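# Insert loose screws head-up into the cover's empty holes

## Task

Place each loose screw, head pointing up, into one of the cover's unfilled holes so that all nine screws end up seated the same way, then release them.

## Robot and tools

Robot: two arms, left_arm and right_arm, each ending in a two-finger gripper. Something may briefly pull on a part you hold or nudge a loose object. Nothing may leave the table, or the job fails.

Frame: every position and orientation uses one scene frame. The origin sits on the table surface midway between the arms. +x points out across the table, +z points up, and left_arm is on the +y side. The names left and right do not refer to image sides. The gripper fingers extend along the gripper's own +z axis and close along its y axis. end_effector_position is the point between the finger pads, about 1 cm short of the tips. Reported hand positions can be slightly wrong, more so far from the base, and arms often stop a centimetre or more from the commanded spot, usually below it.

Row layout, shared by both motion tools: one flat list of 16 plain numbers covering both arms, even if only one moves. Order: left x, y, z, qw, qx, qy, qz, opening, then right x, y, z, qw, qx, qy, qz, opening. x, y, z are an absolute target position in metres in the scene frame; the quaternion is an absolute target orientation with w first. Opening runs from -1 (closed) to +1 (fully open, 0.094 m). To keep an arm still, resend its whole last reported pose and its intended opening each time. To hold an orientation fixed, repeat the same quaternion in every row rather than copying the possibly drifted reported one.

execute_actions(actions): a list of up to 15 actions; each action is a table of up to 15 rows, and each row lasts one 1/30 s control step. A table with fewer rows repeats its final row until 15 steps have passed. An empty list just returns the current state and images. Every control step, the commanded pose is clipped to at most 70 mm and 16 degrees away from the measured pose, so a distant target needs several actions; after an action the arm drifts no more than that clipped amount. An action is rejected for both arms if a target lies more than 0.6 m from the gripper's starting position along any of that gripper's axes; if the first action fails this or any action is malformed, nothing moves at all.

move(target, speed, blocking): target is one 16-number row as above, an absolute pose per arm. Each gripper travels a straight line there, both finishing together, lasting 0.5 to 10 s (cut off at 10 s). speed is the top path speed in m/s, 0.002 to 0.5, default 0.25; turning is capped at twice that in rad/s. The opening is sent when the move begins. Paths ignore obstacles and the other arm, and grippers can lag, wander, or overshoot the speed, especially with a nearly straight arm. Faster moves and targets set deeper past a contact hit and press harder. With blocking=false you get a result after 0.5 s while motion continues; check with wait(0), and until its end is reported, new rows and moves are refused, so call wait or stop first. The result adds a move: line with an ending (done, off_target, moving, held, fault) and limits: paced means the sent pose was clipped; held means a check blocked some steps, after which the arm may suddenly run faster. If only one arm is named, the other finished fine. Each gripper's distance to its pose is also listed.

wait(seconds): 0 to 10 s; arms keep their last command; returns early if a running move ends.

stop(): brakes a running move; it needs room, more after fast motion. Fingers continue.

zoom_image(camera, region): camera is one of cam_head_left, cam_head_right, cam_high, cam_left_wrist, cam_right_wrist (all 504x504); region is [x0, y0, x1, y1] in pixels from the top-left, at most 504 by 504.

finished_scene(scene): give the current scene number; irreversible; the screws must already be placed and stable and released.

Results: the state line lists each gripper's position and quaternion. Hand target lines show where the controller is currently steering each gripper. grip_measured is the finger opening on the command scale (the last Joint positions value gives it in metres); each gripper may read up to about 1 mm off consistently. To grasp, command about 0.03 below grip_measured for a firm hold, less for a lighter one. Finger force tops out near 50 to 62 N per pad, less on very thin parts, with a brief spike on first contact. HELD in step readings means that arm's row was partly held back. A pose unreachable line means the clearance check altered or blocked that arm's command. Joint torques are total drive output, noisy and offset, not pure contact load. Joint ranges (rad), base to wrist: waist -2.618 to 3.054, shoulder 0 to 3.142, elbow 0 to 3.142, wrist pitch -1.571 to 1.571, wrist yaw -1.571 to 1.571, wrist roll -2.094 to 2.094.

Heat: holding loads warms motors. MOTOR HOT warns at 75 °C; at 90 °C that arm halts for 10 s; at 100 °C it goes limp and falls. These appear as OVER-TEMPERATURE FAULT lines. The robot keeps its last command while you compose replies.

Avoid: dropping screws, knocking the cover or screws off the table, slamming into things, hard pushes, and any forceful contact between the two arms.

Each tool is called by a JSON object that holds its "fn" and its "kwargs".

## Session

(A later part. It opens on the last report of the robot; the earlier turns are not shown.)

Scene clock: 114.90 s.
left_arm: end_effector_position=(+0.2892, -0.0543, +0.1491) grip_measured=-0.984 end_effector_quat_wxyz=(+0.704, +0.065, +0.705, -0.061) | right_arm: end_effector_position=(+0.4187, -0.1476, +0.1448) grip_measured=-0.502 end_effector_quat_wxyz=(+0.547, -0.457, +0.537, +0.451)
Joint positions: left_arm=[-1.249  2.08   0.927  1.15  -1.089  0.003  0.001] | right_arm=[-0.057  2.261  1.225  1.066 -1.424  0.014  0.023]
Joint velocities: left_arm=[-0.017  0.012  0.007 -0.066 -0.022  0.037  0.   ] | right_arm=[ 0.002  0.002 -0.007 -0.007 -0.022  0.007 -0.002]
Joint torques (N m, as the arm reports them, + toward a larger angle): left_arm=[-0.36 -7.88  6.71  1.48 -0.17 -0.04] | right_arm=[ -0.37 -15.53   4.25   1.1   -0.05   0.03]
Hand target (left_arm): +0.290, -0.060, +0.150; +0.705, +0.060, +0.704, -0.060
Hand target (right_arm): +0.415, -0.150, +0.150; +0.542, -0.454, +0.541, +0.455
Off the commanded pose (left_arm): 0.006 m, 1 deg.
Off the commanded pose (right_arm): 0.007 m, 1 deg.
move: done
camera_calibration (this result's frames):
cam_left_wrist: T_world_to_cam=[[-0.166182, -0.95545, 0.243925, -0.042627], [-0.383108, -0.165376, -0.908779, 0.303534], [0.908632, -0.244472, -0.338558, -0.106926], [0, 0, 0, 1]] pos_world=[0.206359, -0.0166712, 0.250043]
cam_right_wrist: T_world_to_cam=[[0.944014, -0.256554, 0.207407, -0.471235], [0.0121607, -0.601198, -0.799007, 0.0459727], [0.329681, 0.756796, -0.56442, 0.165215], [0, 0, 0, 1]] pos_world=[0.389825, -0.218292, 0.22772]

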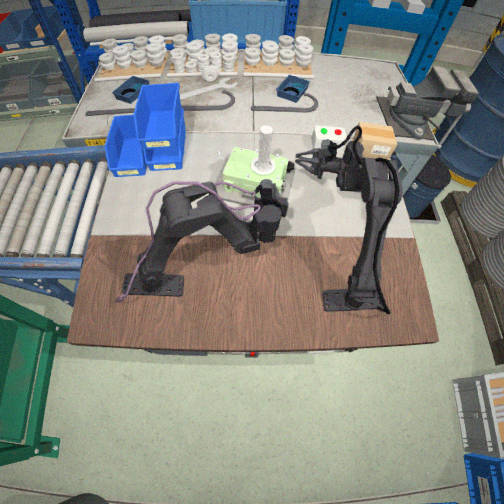

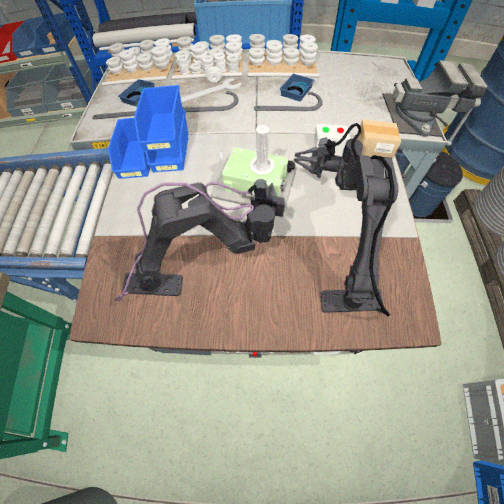

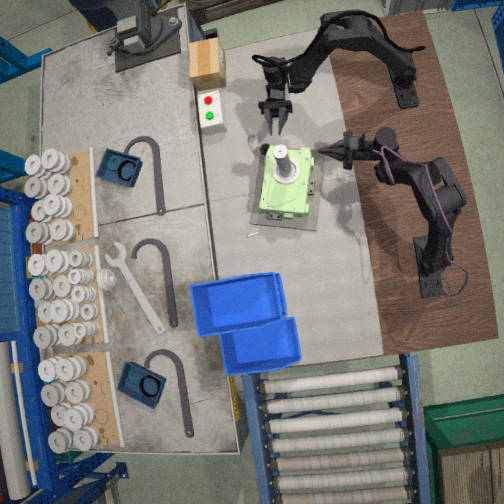

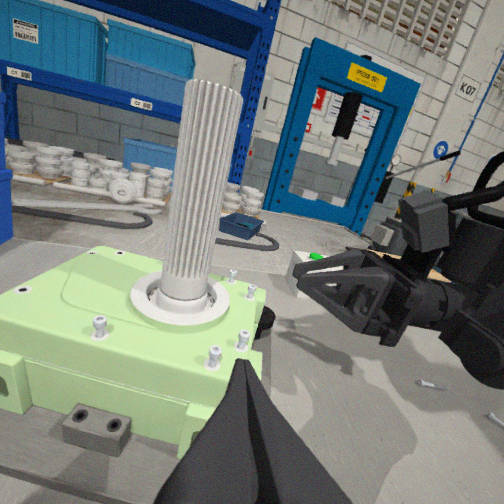

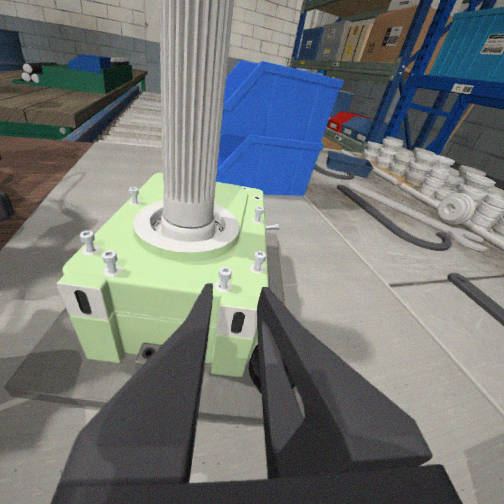

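{"fn": "move", "kwargs": {"target": [0.40,0.2,0.22,0.2,0,0.98,0,-0.4, 0.38,-0.3,0.22,0.3,-0.6,0.7,0.2,-0.4], "speed": 0.2}}

{"fn": "move", "kwargs": {"target": [0.58,0.146,0.10,0,-0.07,0.997,0,-0.4, 0.385,-0.39,0.10,0,-0.707,0.707,0,-0.4], "speed": 0.15}}

Scene clock: 118.77 s.
left_arm: end_effector_position=(+0.3978, +0.1982, +0.2147) grip_measured=-0.402 end_effector_quat_wxyz=(+0.201, -0.000, +0.980, +0.005) | right_arm: end_effector_position=(+0.3829, -0.2968, +0.2120) grip_measured=-0.402 end_effector_quat_wxyz=(+0.313, -0.598, +0.712, +0.194)
Joint positions: left_arm=[-0.382  1.825  1.866 -1.24  -0.163 -0.37   0.028] | right_arm=[-0.284  2.122  2.157 -1.547 -0.752 -1.629  0.028]
Joint velocities: left_arm=[-0.002 -0.007 -0.007 -0.022  0.081  0.022 -0.   ] | right_arm=[-0.002 -0.007  0.012 -0.037  0.051  0.007  0.   ]
Joint torques (N m, as the arm reports them, + toward a larger angle): left_arm=[ 0.49 -7.52  7.69  0.82 -0.04  0.08] | right_arm=[ -0.44 -12.89   7.81   0.21  -0.49  -0.01]
Hand target (left_arm): +0.400, +0.198, +0.219; +0.202, +0.003, +0.979, +0.003
Hand target (right_arm): +0.382, -0.299, +0.220; +0.319, -0.596, +0.712, +0.190
Off the commanded pose (left_arm): 0.006 m, 1 deg.
Off the commanded pose (right_arm): 0.009 m, 2 deg.
joint sent to its limit (right arm) — the command would take joint 4 (wrist pitch) past its lower limit, so that joint was sent only as far as its limit.
move: done
camera_calibration (this result's frames):
cam_left_wrist: T_world_to_cam=[[0.233628, -0.96876, 0.0831952, 0.0787659], [-0.970511, -0.237562, -0.0408937, 0.508167], [0.0593803, -0.071188, -0.995694, 0.322969], [0, 0, 0, 1]] pos_world=[0.455602, 0.220018, 0.335806]
cam_right_wrist: T_world_to_cam=[[0.949602, -0.121164, 0.289094, -0.468937], [-0.0966336, -0.990511, -0.097721, -0.212217], [0.298191, 0.0648598, -0.9523, 0.21683], [0, 0, 0, 1]] pos_world=[0.360139, -0.281085, 0.321316]

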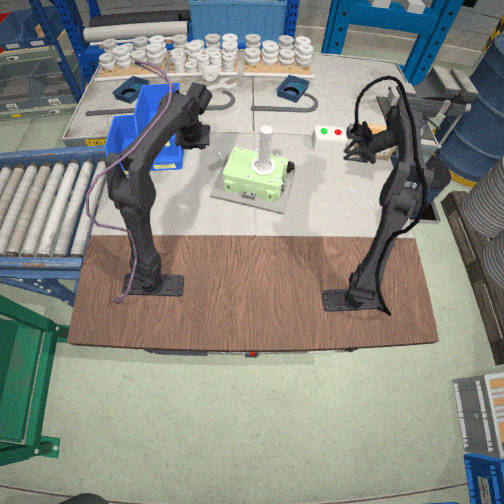

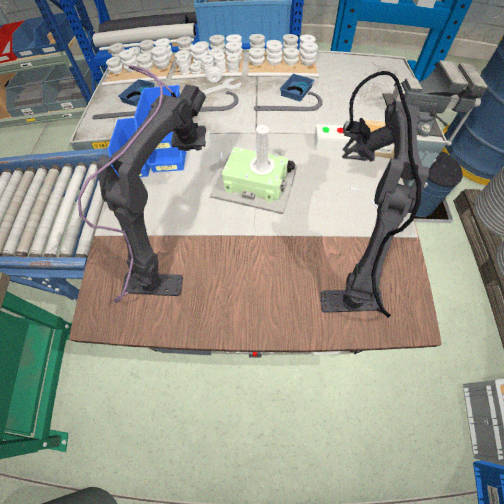

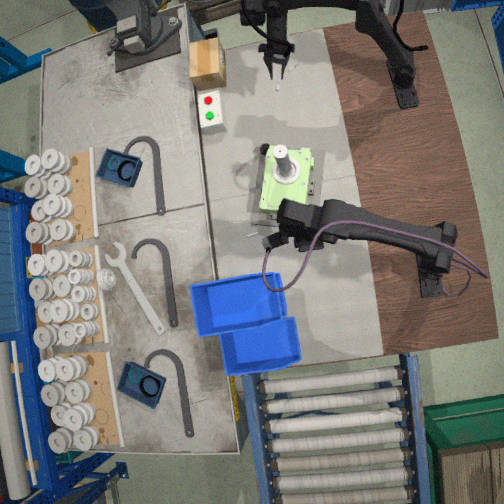

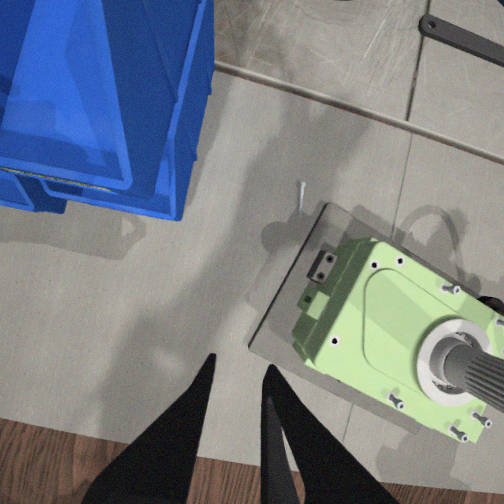

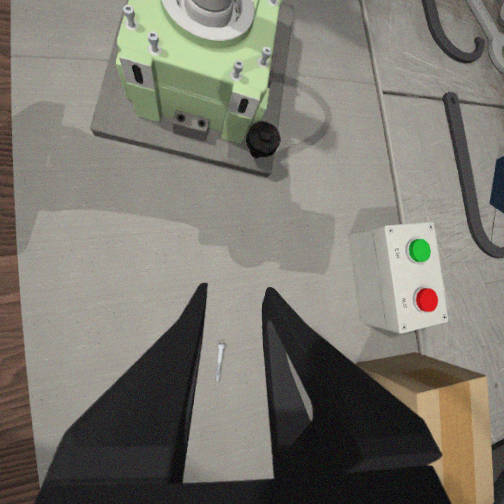

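Scene clock: 121.93 s.
left_arm: end_effector_position=(+0.5715, +0.1423, +0.0910) grip_measured=-0.402 end_effector_quat_wxyz=(+0.204, -0.052, +0.975, -0.073) | right_arm: end_effector_position=(+0.3857, -0.3932, +0.1079) grip_measured=-0.402 end_effector_quat_wxyz=(-0.007, +0.702, -0.712, +0.008)
Joint positions: left_arm=[-0.311  2.713  2.829 -1.25  -0.016 -0.432  0.028] | right_arm=[-0.218  2.247  2.133 -1.435 -0.002 -1.747  0.028]
Joint velocities: left_arm=[-0.022 -0.022  0.007 -0.007  0.007 -0.037 -0.001] | right_arm=[ 0.007 -0.027 -0.002  0.022 -0.066 -0.022 -0.   ]
Joint torques (N m, as the arm reports them, + toward a larger angle): left_arm=[  1.06 -13.33   7.62   1.22   0.04  -0.08] | right_arm=[  0.58 -12.43   5.18   0.33   0.01  -0.07]
Hand target (left_arm): +0.580, +0.145, +0.101; +0.221, -0.061, +0.970, -0.084
Hand target (right_arm): +0.384, -0.389, +0.099; +0.000, +0.707, -0.707, -0.001
Off the commanded pose (left_arm): 0.013 m, 25 deg; orientation clipped at the last step of the last action.
Off the commanded pose (right_arm): 0.009 m, 1 deg.
elbow stopped short (left arm): the move would have taken joint 3 (elbow) straighter than the controller allows; a more bent joint 3 avoids this.
move: off_target (left_arm); limits=paced
camera_calibration (this result's frames):
cam_left_wrist: T_world_to_cam=[[0.297486, -0.921319, 0.250345, -0.0641075], [-0.951472, -0.30773, -0.00186676, 0.653928], [0.0787584, -0.237641, -0.968155, 0.195624], [0, 0, 0, 1]] pos_world=[0.625858, 0.188658, 0.206664]
cam_right_wrist: T_world_to_cam=[[0.977955, 0.179438, 0.106803, -0.326174], [0.0812633, -0.79818, 0.596913, -0.385465], [0.192357, -0.575075, -0.795165, -0.104685], [0, 0, 0, 1]] pos_world=[0.370444, -0.309344, 0.181684]

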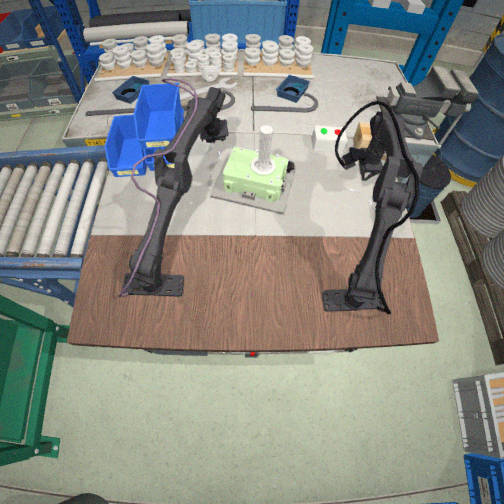

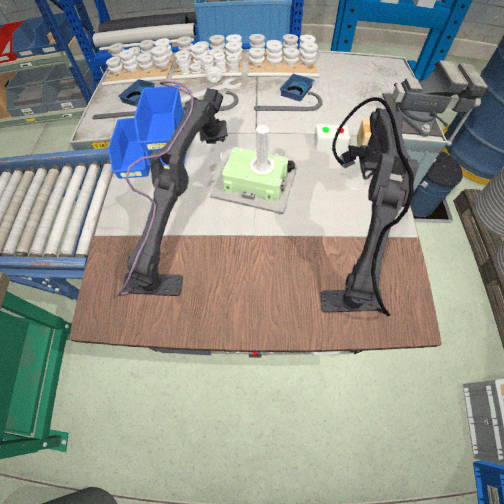

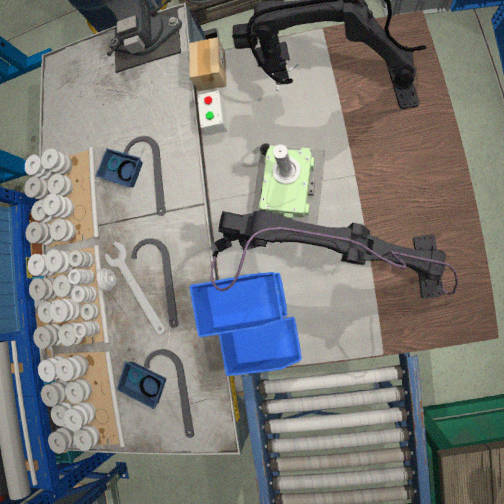

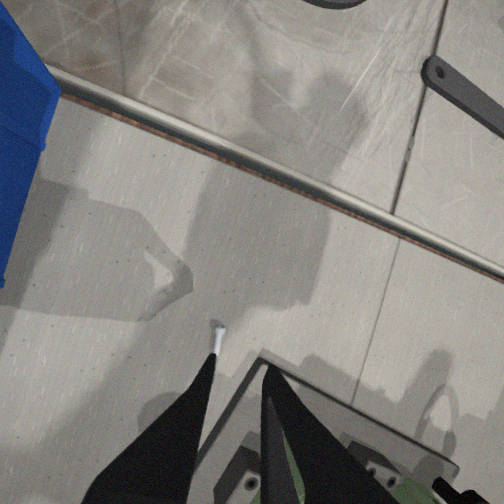

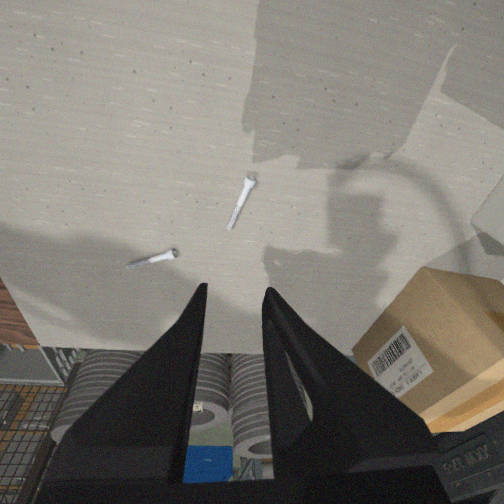

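{"fn": "move", "kwargs": {"target": [0.556,0.146,0.04,0.2,-0.06,0.975,-0.02,-0.4, 0.396,-0.382,0.04,0,-0.6225,0.7826,0,-0.4], "speed": 0.08}}

{"fn": "move", "kwargs": {"target": [0.556,0.146,0.002,0.2,-0.06,0.975,-0.02,-0.4, 0.396,-0.382,0.002,0,-0.6225,0.7826,0,-0.4], "speed": 0.04}}

Scene clock: 124.03 s.
left_arm: end_effector_position=(+0.5544, +0.1494, +0.0283) grip_measured=-0.402 end_effector_quat_wxyz=(+0.185, -0.058, +0.981, -0.021) | right_arm: end_effector_position=(+0.3985, -0.3863, +0.0508) grip_measured=-0.401 end_effector_quat_wxyz=(+0.008, -0.622, +0.783, -0.009)
Joint positions: left_arm=[-0.337  2.582  2.347 -0.977 -0.108 -0.453  0.028] | right_arm=[-0.197  2.293  1.983 -1.236  0.001 -1.511  0.028]
Joint velocities: left_arm=[ 0.012  0.002 -0.017  0.007 -0.022 -0.007 -0.001] | right_arm=[-0.012 -0.007 -0.002 -0.066  0.007 -0.022  0.   ]
Joint torques (N m, as the arm reports them, + toward a larger angle): left_arm=[ -0.84 -15.18   4.57   1.08  -0.31  -0.11] | right_arm=[  0.55 -12.81   5.22   0.38   0.01   0.06]
Hand target (left_arm): +0.556, +0.146, +0.040; +0.200, -0.060, +0.978, -0.020
Hand target (right_arm): +0.396, -0.382, +0.040; -0.000, -0.623, +0.783, +0.000
Off the commanded pose (left_arm): 0.012 m, 2 deg.
Off the commanded pose (right_arm): 0.012 m, 1 deg.
move: off_target (left_arm, right_arm)
camera_calibration (this result's frames):
cam_left_wrist: T_world_to_cam=[[0.334204, -0.931248, 0.145208, -0.0526722], [-0.941694, -0.336306, 0.0105554, 0.638303], [0.0390047, -0.140269, -0.989345, 0.145982], [0, 0, 0, 1]] pos_world=[0.612995, 0.186091, 0.145338]
cam_right_wrist: T_world_to_cam=[[0.99334, -0.0333117, 0.110297, -0.422403], [-0.0928467, -0.798279, 0.595089, -0.277503], [0.0682242, -0.601366, -0.796055, -0.109245], [0, 0, 0, 1]] pos_world=[0.401278, -0.301292, 0.124764]

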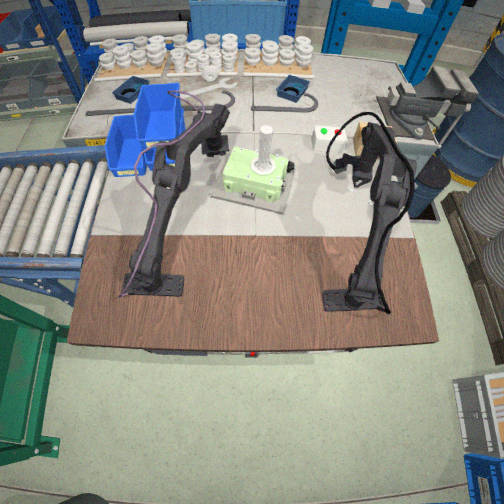

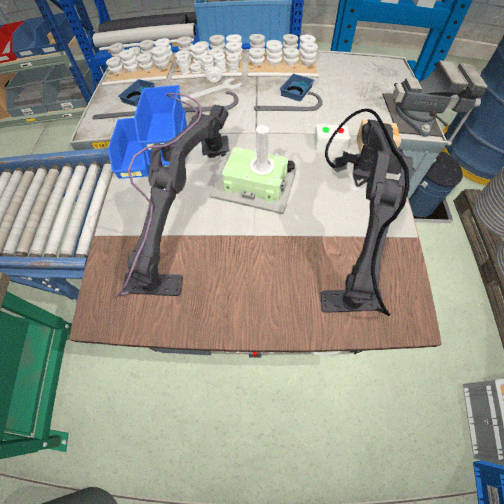

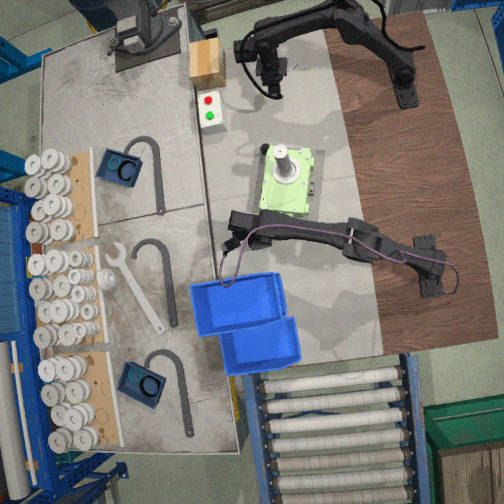

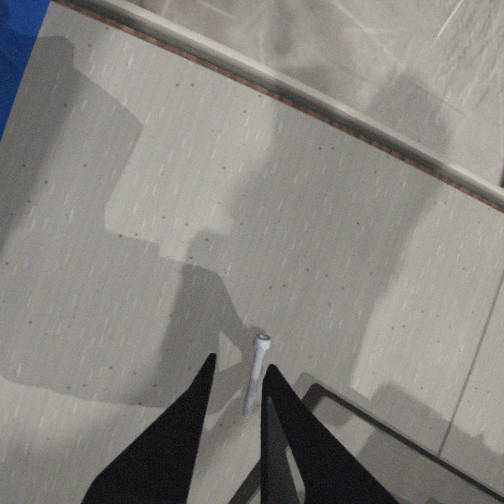

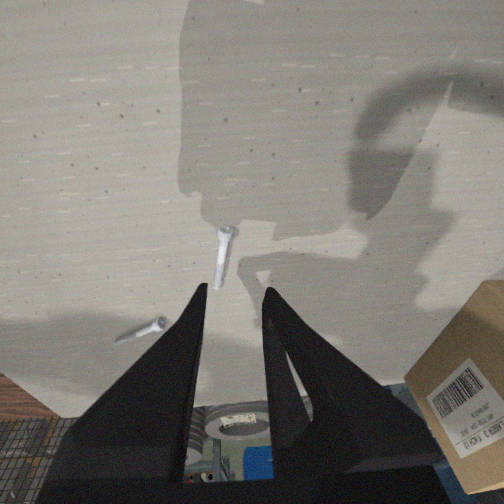

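Scene clock: 125.67 s.
left_arm: end_effector_position=(+0.5625, +0.1477, +0.0252) grip_measured=-0.402 end_effector_quat_wxyz=(+0.216, -0.060, +0.974, -0.027) | right_arm: end_effector_position=(+0.3993, -0.3864, +0.0173) grip_measured=-0.401 end_effector_quat_wxyz=(+0.009, -0.621, +0.784, -0.011)
Joint positions: left_arm=[-0.34   2.543  2.237 -0.843 -0.124 -0.454  0.028] | right_arm=[-0.197  2.313  1.883 -1.113  0.001 -1.509  0.028]
Joint velocities: left_arm=[ 0.012  0.017 -0.007  0.066  0.007  0.037 -0.   ] | right_arm=[-0.012  0.007 -0.012  0.007 -0.081 -0.037  0.   ]
Joint torques (N m, as the arm reports them, + toward a larger angle): left_arm=[ -0.67 -11.57   3.18   1.24  -0.12  -0.11] | right_arm=[  0.54 -12.16   4.75   0.47   0.01   0.05]
Hand target (left_arm): +0.555, +0.146, +0.002; +0.200, -0.060, +0.978, -0.020
Hand target (right_arm): +0.395, -0.382, +0.002; -0.000, -0.622, +0.783, +0.000
Off the commanded pose (left_arm): 0.024 m, 2 deg.
Off the commanded pose (right_arm): 0.016 m, 2 deg.
move: off_target (left_arm, right_arm)
camera_calibration (this result's frames):
cam_left_wrist: T_world_to_cam=[[0.327347, -0.928675, 0.174377, -0.0537972], [-0.939306, -0.339877, -0.0467747, 0.645994], [0.102705, -0.148482, -0.983567, 0.107613], [0, 0, 0, 1]] pos_world=[0.613344, 0.185577, 0.145442]
cam_right_wrist: T_world_to_cam=[[0.992895, -0.0351463, 0.113686, -0.420047], [-0.0963885, -0.797785, 0.595188, -0.256027], [0.0697783, -0.601917, -0.795504, -0.136841], [0, 0, 0, 1]] pos_world=[0.401933, -0.301385, 0.09128]

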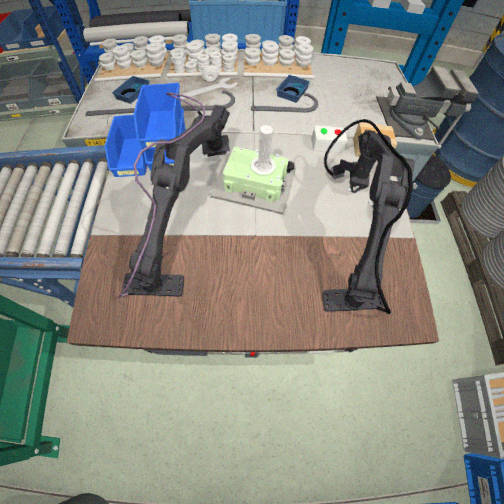

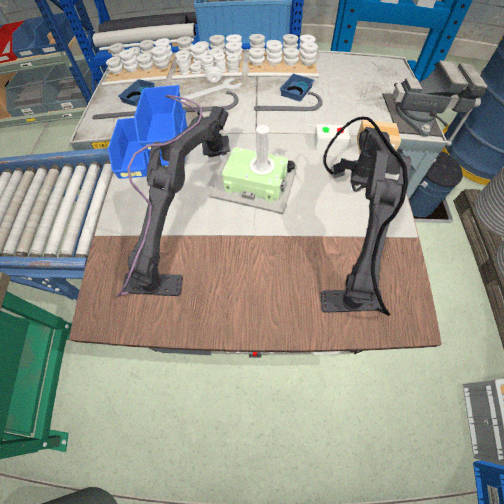

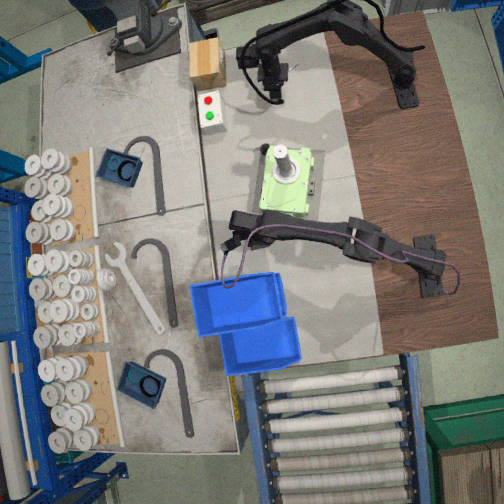

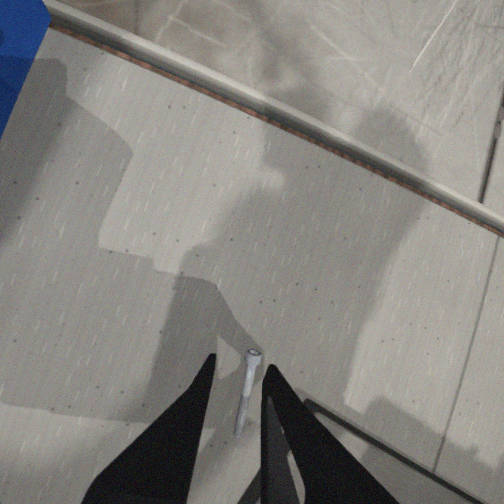

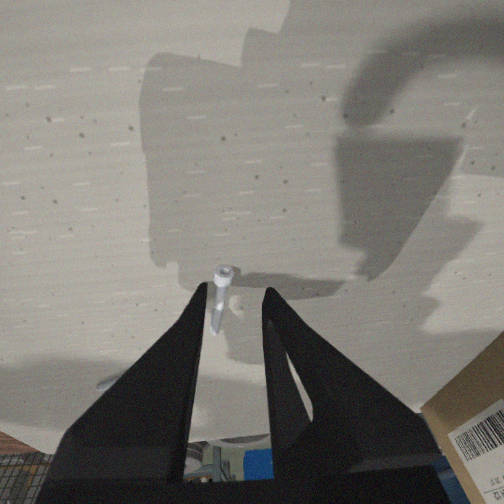

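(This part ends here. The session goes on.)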